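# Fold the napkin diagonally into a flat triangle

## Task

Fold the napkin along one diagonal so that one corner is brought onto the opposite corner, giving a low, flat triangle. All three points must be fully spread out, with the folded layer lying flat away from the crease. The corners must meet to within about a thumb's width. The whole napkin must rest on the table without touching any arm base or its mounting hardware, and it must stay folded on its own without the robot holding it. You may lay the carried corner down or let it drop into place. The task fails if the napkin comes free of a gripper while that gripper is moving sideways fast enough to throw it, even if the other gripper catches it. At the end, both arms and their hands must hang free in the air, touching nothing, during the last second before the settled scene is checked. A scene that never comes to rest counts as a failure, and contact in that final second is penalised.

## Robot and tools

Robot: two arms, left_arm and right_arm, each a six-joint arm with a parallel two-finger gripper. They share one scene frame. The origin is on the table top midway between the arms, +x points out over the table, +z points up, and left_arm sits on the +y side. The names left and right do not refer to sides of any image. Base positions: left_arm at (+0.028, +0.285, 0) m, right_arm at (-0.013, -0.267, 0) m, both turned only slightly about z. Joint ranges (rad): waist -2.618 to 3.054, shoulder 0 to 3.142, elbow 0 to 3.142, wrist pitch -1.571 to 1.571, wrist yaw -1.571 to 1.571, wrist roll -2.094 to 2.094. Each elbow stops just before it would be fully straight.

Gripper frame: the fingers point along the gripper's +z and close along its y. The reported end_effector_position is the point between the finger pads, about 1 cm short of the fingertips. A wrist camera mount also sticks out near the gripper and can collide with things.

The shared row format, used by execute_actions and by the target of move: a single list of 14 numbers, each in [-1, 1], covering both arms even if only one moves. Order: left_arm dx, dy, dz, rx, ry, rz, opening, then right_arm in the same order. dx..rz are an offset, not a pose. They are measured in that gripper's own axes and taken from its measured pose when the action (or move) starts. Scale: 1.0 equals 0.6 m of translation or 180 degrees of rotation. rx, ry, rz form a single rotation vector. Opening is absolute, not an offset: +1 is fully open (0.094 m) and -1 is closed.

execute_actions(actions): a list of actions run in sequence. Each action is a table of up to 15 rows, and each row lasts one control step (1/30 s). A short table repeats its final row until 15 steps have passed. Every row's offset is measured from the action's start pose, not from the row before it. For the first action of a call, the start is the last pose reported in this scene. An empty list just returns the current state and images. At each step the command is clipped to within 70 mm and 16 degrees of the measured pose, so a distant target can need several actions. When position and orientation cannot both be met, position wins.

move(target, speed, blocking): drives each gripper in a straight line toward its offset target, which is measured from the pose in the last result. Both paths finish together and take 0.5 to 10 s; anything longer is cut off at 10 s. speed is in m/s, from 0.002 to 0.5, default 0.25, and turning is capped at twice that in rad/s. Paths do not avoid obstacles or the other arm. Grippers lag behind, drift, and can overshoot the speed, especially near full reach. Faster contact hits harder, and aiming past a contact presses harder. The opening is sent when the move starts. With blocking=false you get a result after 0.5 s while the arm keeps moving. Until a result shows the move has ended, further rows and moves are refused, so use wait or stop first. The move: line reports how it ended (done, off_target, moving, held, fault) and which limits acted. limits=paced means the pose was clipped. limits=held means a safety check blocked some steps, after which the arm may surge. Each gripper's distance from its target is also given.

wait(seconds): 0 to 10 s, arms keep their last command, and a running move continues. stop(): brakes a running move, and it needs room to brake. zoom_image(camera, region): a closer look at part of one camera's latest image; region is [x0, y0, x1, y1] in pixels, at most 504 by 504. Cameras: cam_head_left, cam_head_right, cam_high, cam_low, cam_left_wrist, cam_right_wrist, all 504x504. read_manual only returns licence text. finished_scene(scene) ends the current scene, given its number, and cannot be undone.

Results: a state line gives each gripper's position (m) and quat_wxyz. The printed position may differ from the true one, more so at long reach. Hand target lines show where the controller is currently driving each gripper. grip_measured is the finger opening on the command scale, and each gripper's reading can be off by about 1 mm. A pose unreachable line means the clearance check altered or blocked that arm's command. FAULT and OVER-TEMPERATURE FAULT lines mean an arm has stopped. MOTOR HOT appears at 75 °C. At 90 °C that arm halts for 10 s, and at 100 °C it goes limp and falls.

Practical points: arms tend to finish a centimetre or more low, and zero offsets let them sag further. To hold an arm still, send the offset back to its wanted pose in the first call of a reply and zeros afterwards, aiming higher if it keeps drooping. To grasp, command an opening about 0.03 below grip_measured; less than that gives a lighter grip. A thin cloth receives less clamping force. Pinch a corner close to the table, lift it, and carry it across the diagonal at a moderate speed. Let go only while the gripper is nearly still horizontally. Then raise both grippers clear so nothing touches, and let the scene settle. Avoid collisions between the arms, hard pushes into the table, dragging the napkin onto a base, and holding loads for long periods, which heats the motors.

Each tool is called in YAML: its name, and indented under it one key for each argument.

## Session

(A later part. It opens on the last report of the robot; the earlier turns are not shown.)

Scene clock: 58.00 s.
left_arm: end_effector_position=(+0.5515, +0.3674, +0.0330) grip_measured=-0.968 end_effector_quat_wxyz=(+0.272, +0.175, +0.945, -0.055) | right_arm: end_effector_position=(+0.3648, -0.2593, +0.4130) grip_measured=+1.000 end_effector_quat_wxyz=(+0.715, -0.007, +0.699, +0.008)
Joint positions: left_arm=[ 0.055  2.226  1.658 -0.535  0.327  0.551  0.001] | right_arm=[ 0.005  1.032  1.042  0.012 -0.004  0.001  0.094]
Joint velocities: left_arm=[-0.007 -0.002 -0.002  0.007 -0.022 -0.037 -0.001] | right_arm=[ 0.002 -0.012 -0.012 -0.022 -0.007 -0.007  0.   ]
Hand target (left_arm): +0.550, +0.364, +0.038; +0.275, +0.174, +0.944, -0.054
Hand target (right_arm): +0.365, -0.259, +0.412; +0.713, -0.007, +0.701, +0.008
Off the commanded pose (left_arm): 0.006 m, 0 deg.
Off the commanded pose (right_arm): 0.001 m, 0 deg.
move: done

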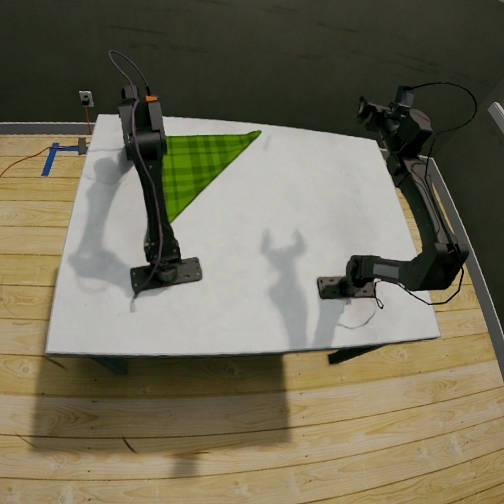

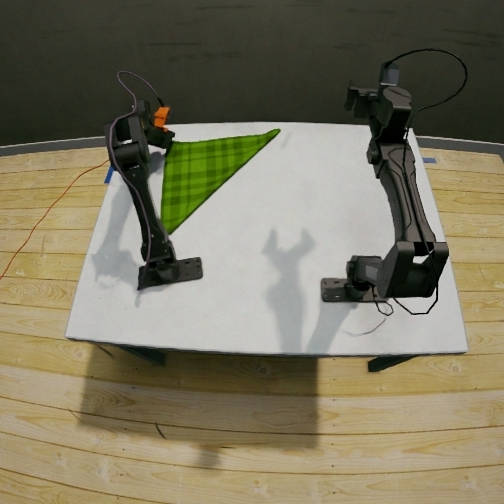

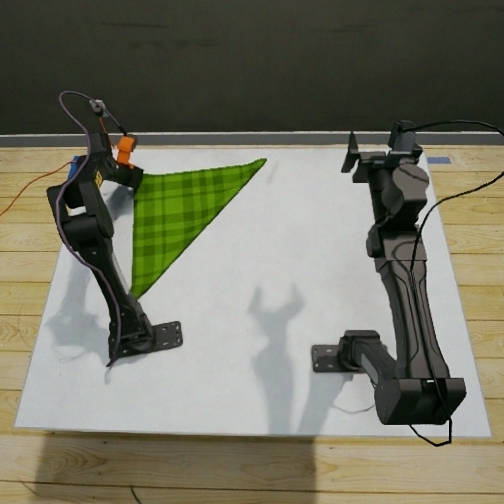

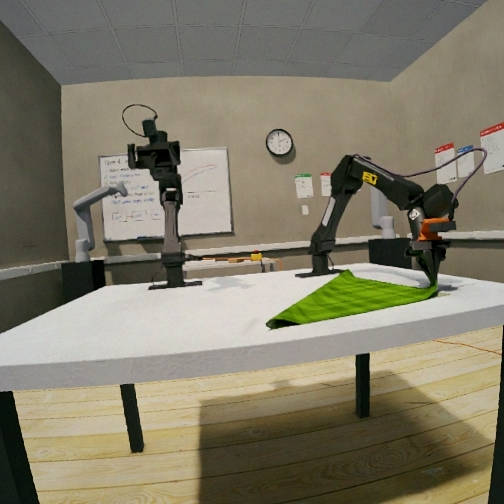

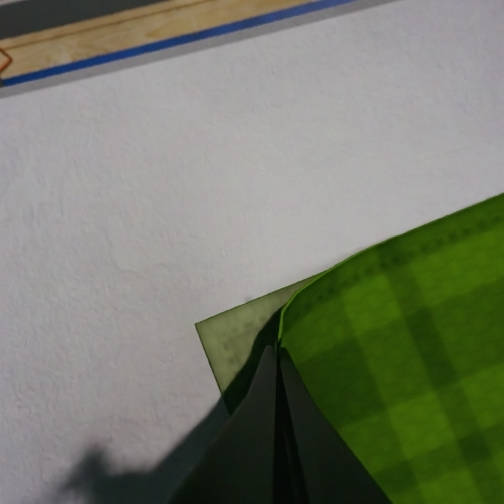

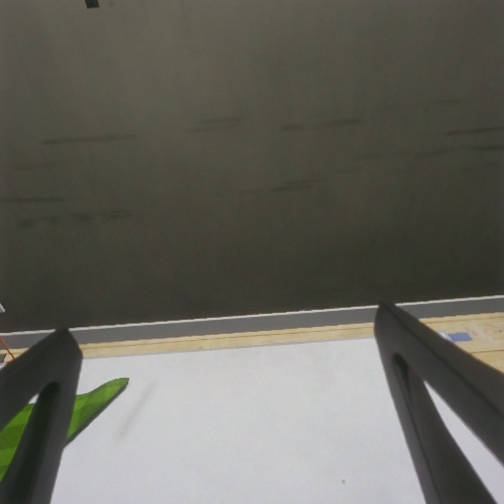

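move:
  target: [0.0005, 0.019, 0.0153, 0, 0, 0, -1, 0, 0, 0, 0, 0, 0, 1]
  speed: 0.03

Scene clock: 62.67 s.
left_arm: end_effector_position=(+0.5560, +0.3724, +0.0250) grip_measured=-0.968 end_effector_quat_wxyz=(+0.270, +0.173, +0.946, -0.055) | right_arm: end_effector_position=(+0.3648, -0.2593, +0.4141) grip_measured=+1.000 end_effector_quat_wxyz=(+0.716, -0.007, +0.698, +0.008)
Joint positions: left_arm=[ 0.062  2.261  1.686 -0.535  0.327  0.554  0.001] | right_arm=[ 0.005  1.032  1.042  0.016 -0.004  0.001  0.094]
Joint velocities: left_arm=[-0.002 -0.017  0.007 -0.037 -0.066  0.007  0.   ] | right_arm=[ 0.007 -0.002 -0.002 -0.022  0.051 -0.037  0.   ]
Hand target (left_arm): +0.560, +0.376, +0.025; +0.272, +0.175, +0.944, -0.055
Hand target (right_arm): +0.365, -0.259, +0.413; +0.715, -0.007, +0.699, +0.008
Off the commanded pose (left_arm): 0.006 m, 0 deg.
Off the commanded pose (right_arm): 0.001 m, 0 deg.
move: done

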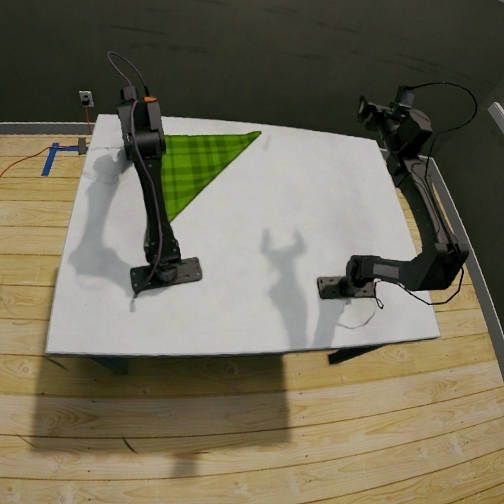

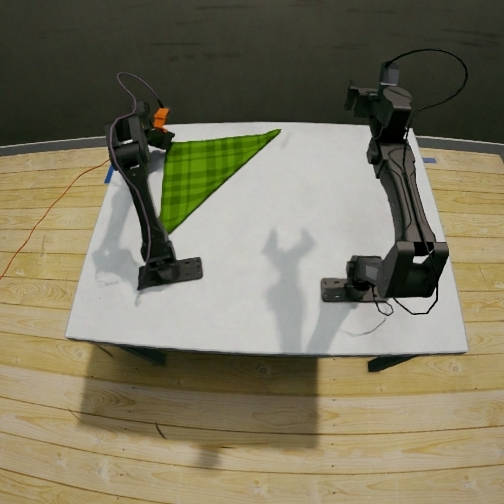

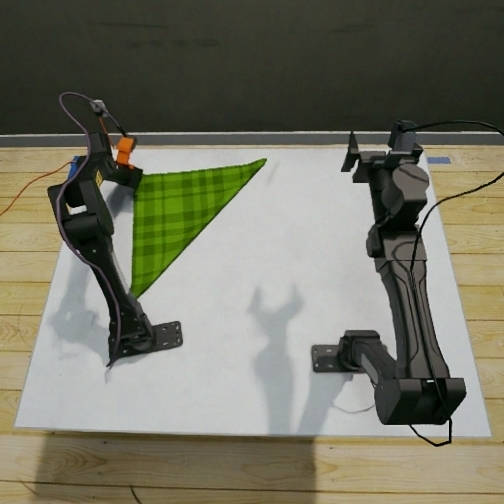

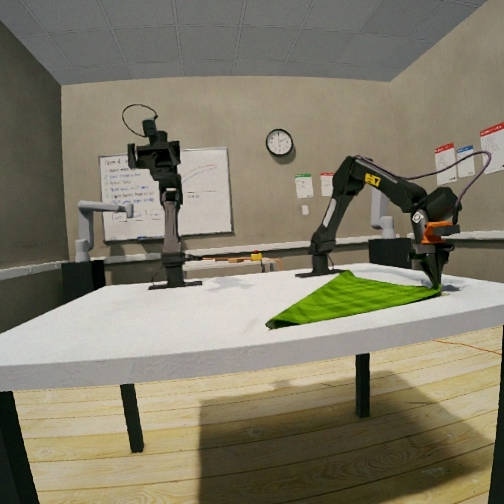

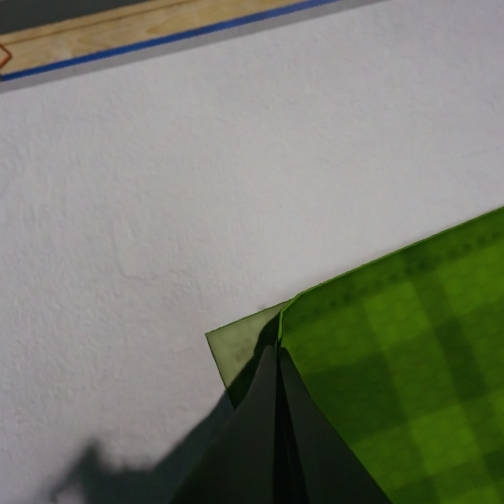

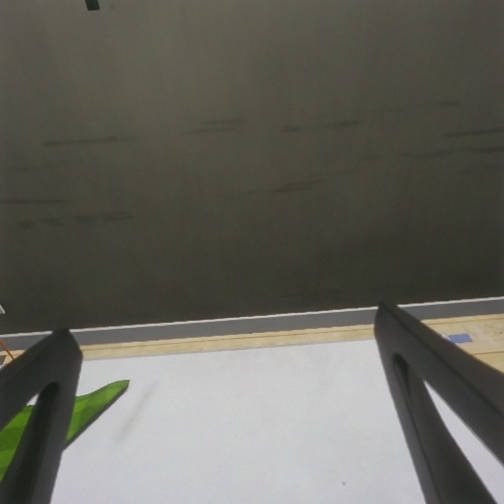

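execute_actions:
  actions:
    - [[-0.0035,0.008,0.002,0,0,0,-0.9,0,0,0,0,0,0,1],[-0.0035,0.008,0.002,0,0,0,-0.8,0,0,0,0,0,0,1],[-0.0035,0.008,0.002,0,0,0,-0.65,0,0,0,0,0,0,1],[-0.0035,0.008,0.002,0,0,0,-0.5,0,0,0,0,0,0,1],[-0.0035,0.008,0.002,0,0,0,-0.3,0,0,0,0,0,0,1],[-0.0035,0.008,0.002,0,0,0,-0.1,0,0,0,0,0,0,1],[-0.0035,0.008,0.002,0,0,0,0.1,0,0,0,0,0,0,1],[-0.0035,0.008,0.002,0,0,0,0.3,0,0,0,0,0,0,1],[-0.0035,0.008,0.002,0,0,0,0.5,0,0,0,0,0,0,1],[-0.0035,0.008,0.002,0,0,0,0.7,0,0,0,0,0,0,1],[-0.0035,0.008,0.002,0,0,0,0.85,0,0,0,0,0,0,1],[-0.0035,0.008,0.002,0,0,0,1,0,0,0,0,0,0,1]]

wait:
  seconds: 0.7

Scene clock: 64.93 s.
left_arm: end_effector_position=(+0.5559, +0.3724, +0.0251) grip_measured=+1.000 end_effector_quat_wxyz=(+0.270, +0.173, +0.946, -0.055) | right_arm: end_effector_position=(+0.3648, -0.2593, +0.4150) grip_measured=+1.000 end_effector_quat_wxyz=(+0.717, -0.007, +0.697, +0.008)
Joint positions: left_arm=[ 0.062  2.261  1.686 -0.536  0.327  0.554  0.094] | right_arm=[ 0.005  1.032  1.042  0.02  -0.004  0.001  0.094]
Joint velocities: left_arm=[-0.007  0.007 -0.017 -0.037  0.007 -0.037  0.   ] | right_arm=[ 0.007 -0.002 -0.017  0.007  0.051  0.022  0.   ]
Hand target (left_arm): +0.560, +0.376, +0.025; +0.270, +0.173, +0.946, -0.055
Hand target (right_arm): +0.365, -0.259, +0.414; +0.716, -0.007, +0.698, +0.008
Off the commanded pose (left_arm): 0.005 m, 0 deg.
Off the commanded pose (right_arm): 0.001 m, 0 deg.

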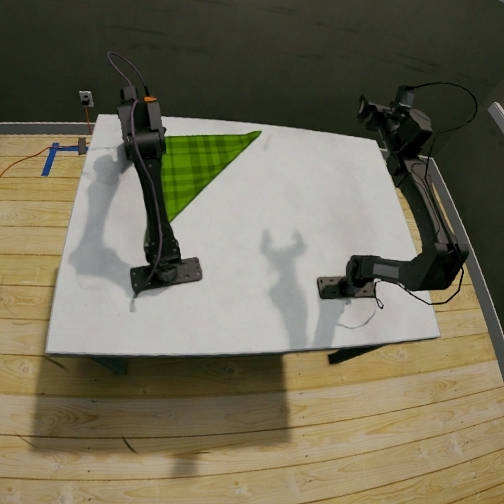

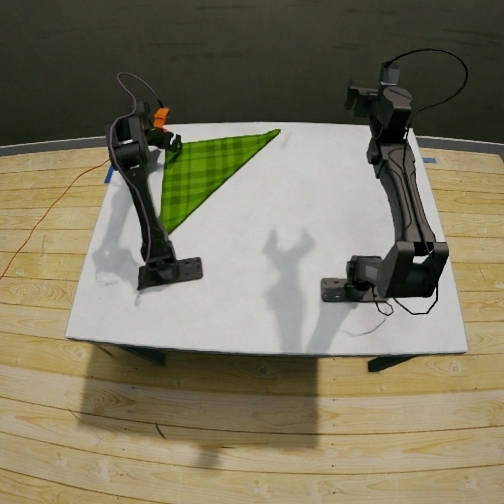

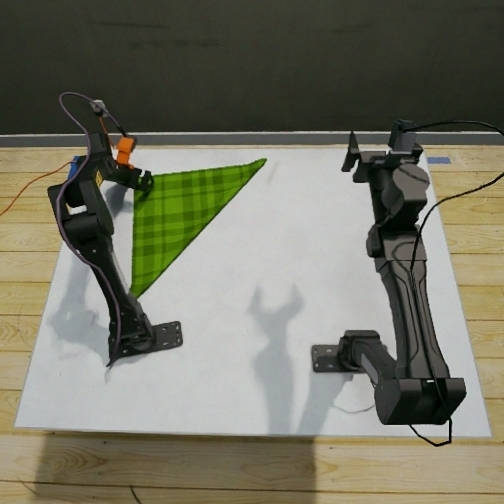

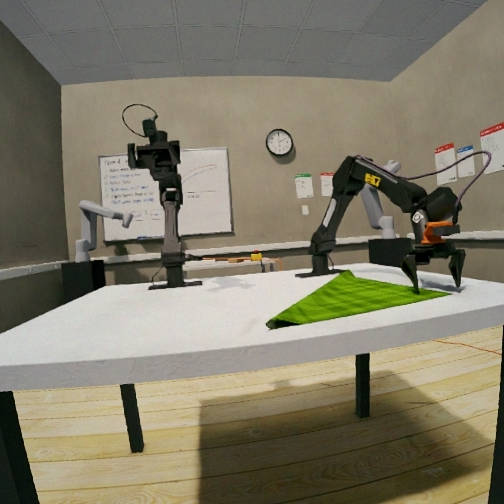

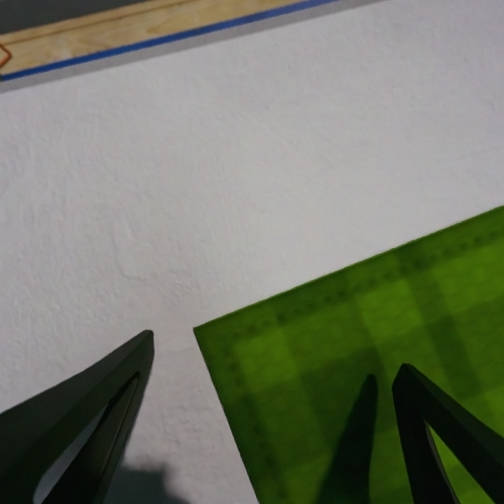

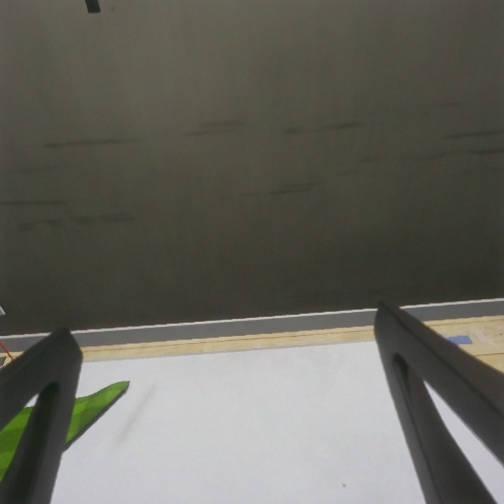

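Scene clock: 65.63 s.
left_arm: end_effector_position=(+0.5559, +0.3724, +0.0251) grip_measured=+1.000 end_effector_quat_wxyz=(+0.270, +0.173, +0.946, -0.055) | right_arm: end_effector_position=(+0.3648, -0.2593, +0.4151) grip_measured=+1.000 end_effector_quat_wxyz=(+0.718, -0.007, +0.696, +0.008)
Joint positions: left_arm=[ 0.062  2.261  1.686 -0.536  0.327  0.554  0.094] | right_arm=[ 0.005  1.032  1.042  0.02  -0.004  0.001  0.094]
Joint velocities: left_arm=[-0.007 -0.012 -0.002 -0.037 -0.007 -0.022  0.   ] | right_arm=[-0.017  0.007 -0.022 -0.066  0.007 -0.007  0.   ]
Hand target (left_arm): +0.560, +0.376, +0.025; +0.270, +0.173, +0.946, -0.055
Hand target (right_arm): +0.365, -0.259, +0.414; +0.716, -0.007, +0.698, +0.008
Off the commanded pose (left_arm): 0.005 m, 0 deg.
Off the commanded pose (right_arm): 0.001 m, 0 deg.
wait: 0.70 s; at rest by 0.17 s

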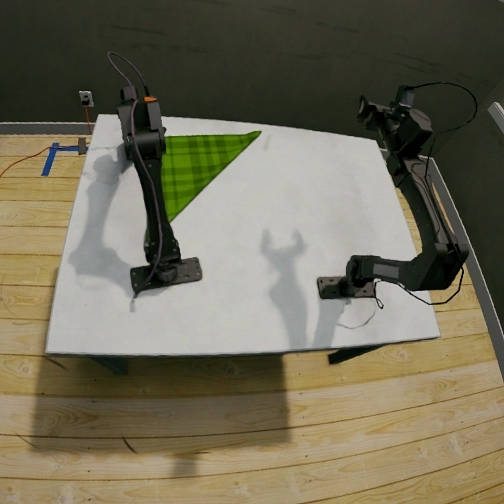

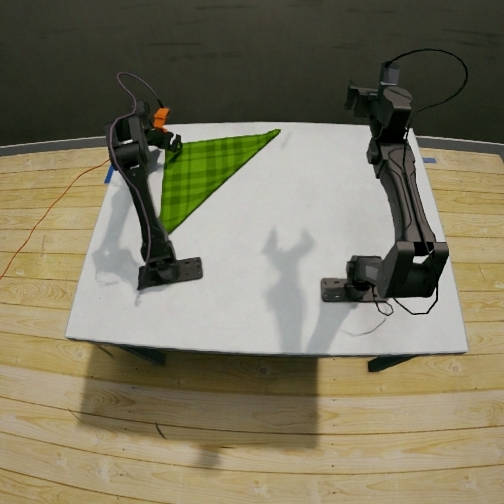

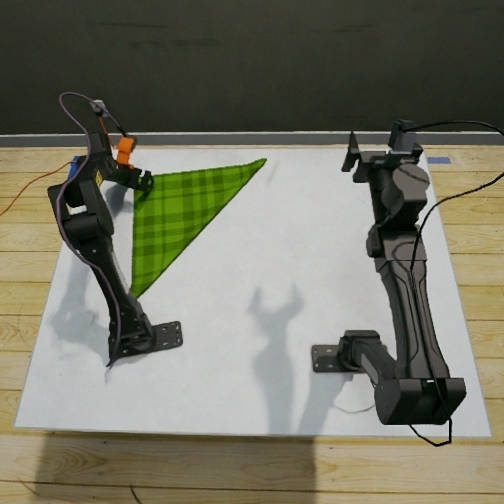

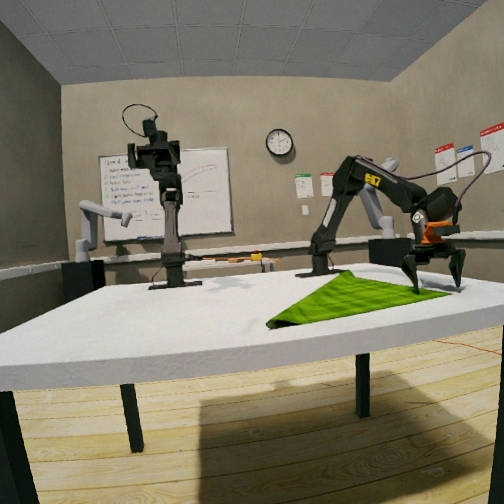

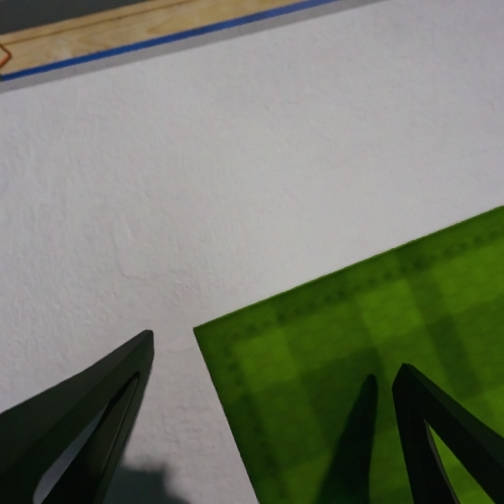

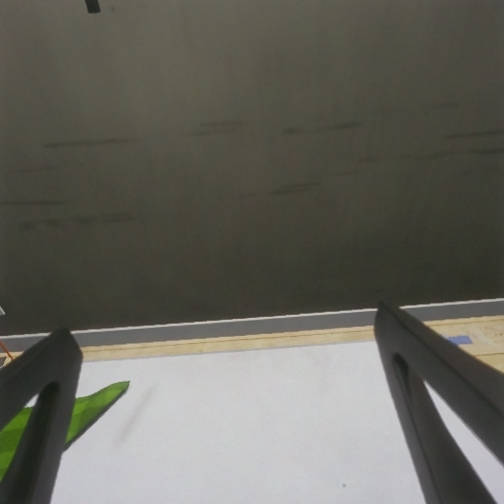

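move:
  target: [-0.0883, 0.0, -0.2125, 0, 0, 0, 1, 0, 0, 0, 0, 0, 0, 1]
  speed: 0.2

Scene clock: 68.20 s.
left_arm: end_effector_position=(+0.5355, +0.3796, +0.1512) grip_measured=+1.000 end_effector_quat_wxyz=(+0.261, +0.169, +0.949, -0.054) | right_arm: end_effector_position=(+0.3647, -0.2593, +0.4162) grip_measured=+1.000 end_effector_quat_wxyz=(+0.719, -0.007, +0.695, +0.008)
Joint positions: left_arm=[ 0.086  2.136  2.001 -0.998  0.327  0.573  0.094] | right_arm=[ 0.005  1.032  1.042  0.024 -0.004  0.001  0.094]
Joint velocities: left_arm=[ 0.007 -0.007 -0.012 -0.081  0.022  0.037  0.   ] | right_arm=[-0.007  0.017  0.012  0.066  0.007  0.037  0.   ]
Hand target (left_arm): +0.536, +0.381, +0.161; +0.270, +0.173, +0.946, -0.055
Hand target (right_arm): +0.365, -0.259, +0.415; +0.718, -0.007, +0.696, +0.008
Off the commanded pose (left_arm): 0.010 m, 1 deg.
Off the commanded pose (right_arm): 0.001 m, 0 deg.
move: done

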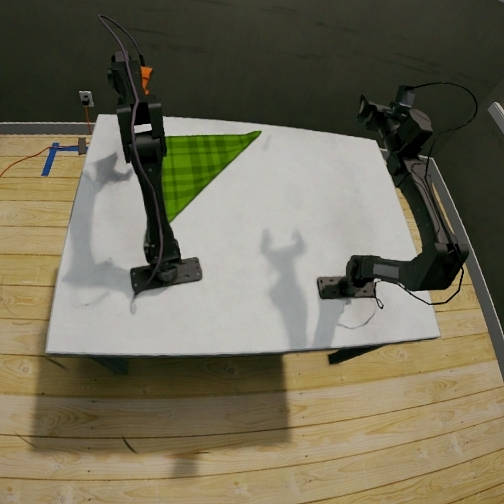

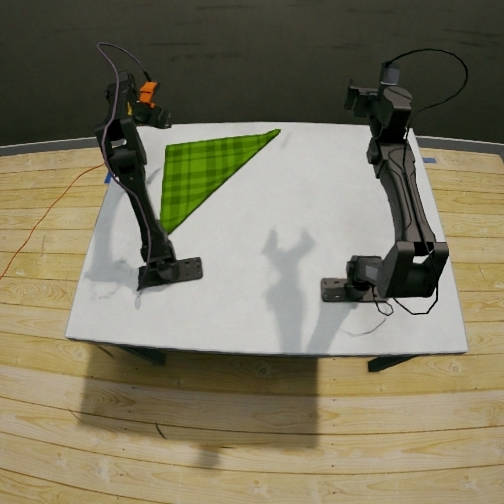

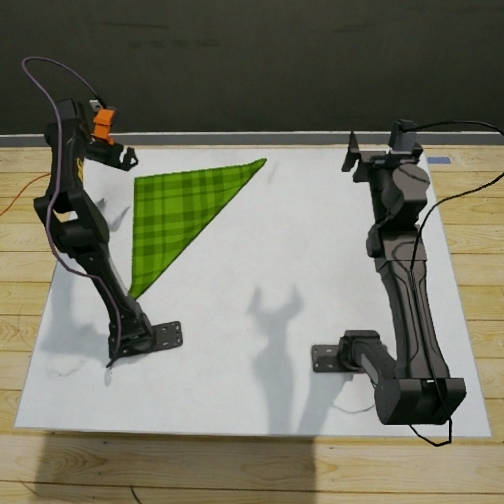

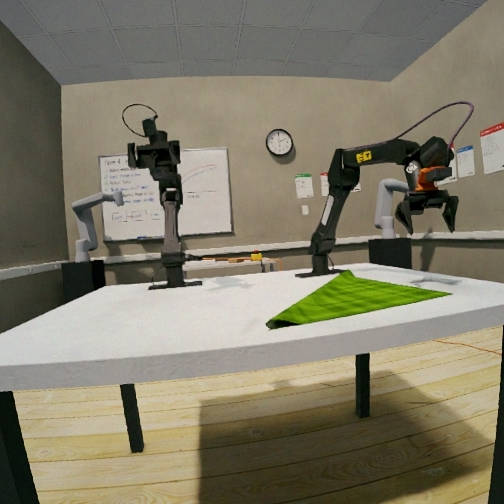

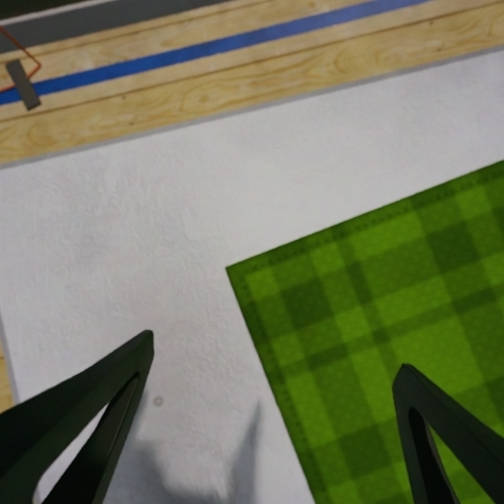

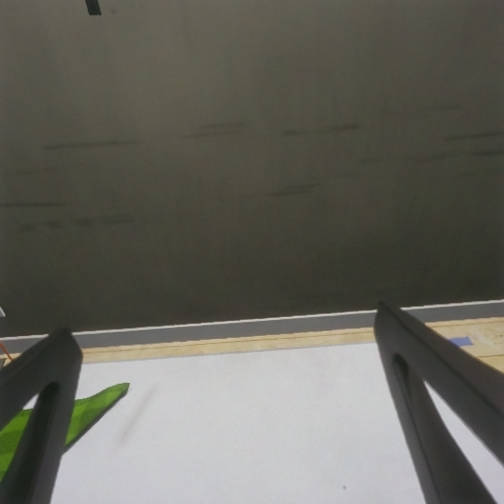

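zoom_image:
  camera: "cam_high"
  region: [90, 140, 290, 340]

zoom_image:
  camera: "cam_low"
  region: [250, 255, 470, 345]

zoom_image:
  camera: "cam_low"
  region: [255, 295, 335, 340]

zoom_image:
  camera: "cam_head_right"
  region: [130, 200, 220, 290]

Region (90, 140, 290, 340) of cam_high's 504x504 image, scaled by 2.520, with more detail than that image has.

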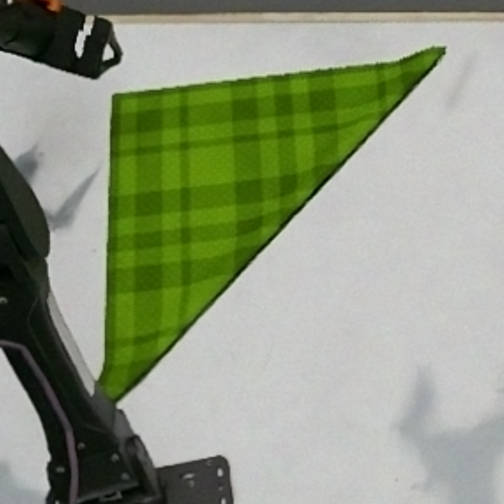

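Region (250, 255, 470, 345) of cam_low's 504x504 image, scaled by 2.291, with more detail than that image has; it fills the top 206 rows of this view, and the rest is white.

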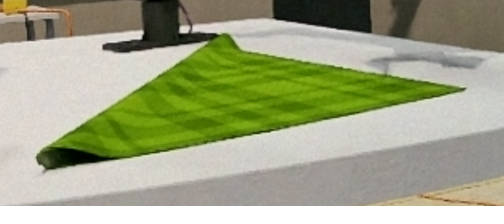

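Region (255, 295, 335, 340) of cam_low's 504x504 image, scaled by 6.300, with more detail than that image has; it fills the top 284 rows of this view, and the rest is white.

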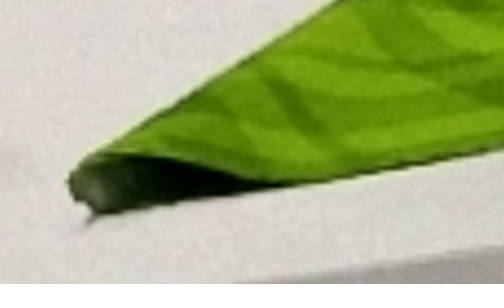

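Region (130, 200, 220, 290) of cam_head_right's 504x504 image, scaled by 5.600, with more detail than that image has.

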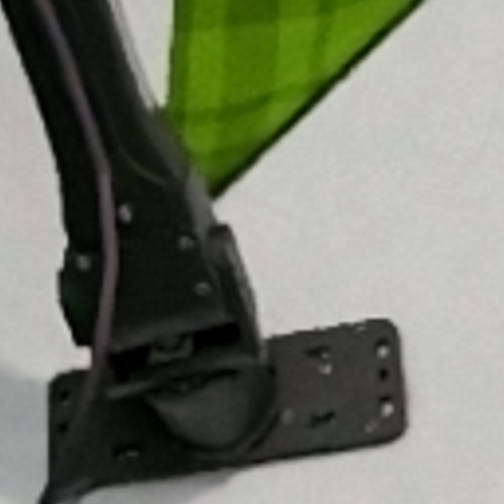

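finished_scene:
  scene: 1

The scene is finished: the task was done.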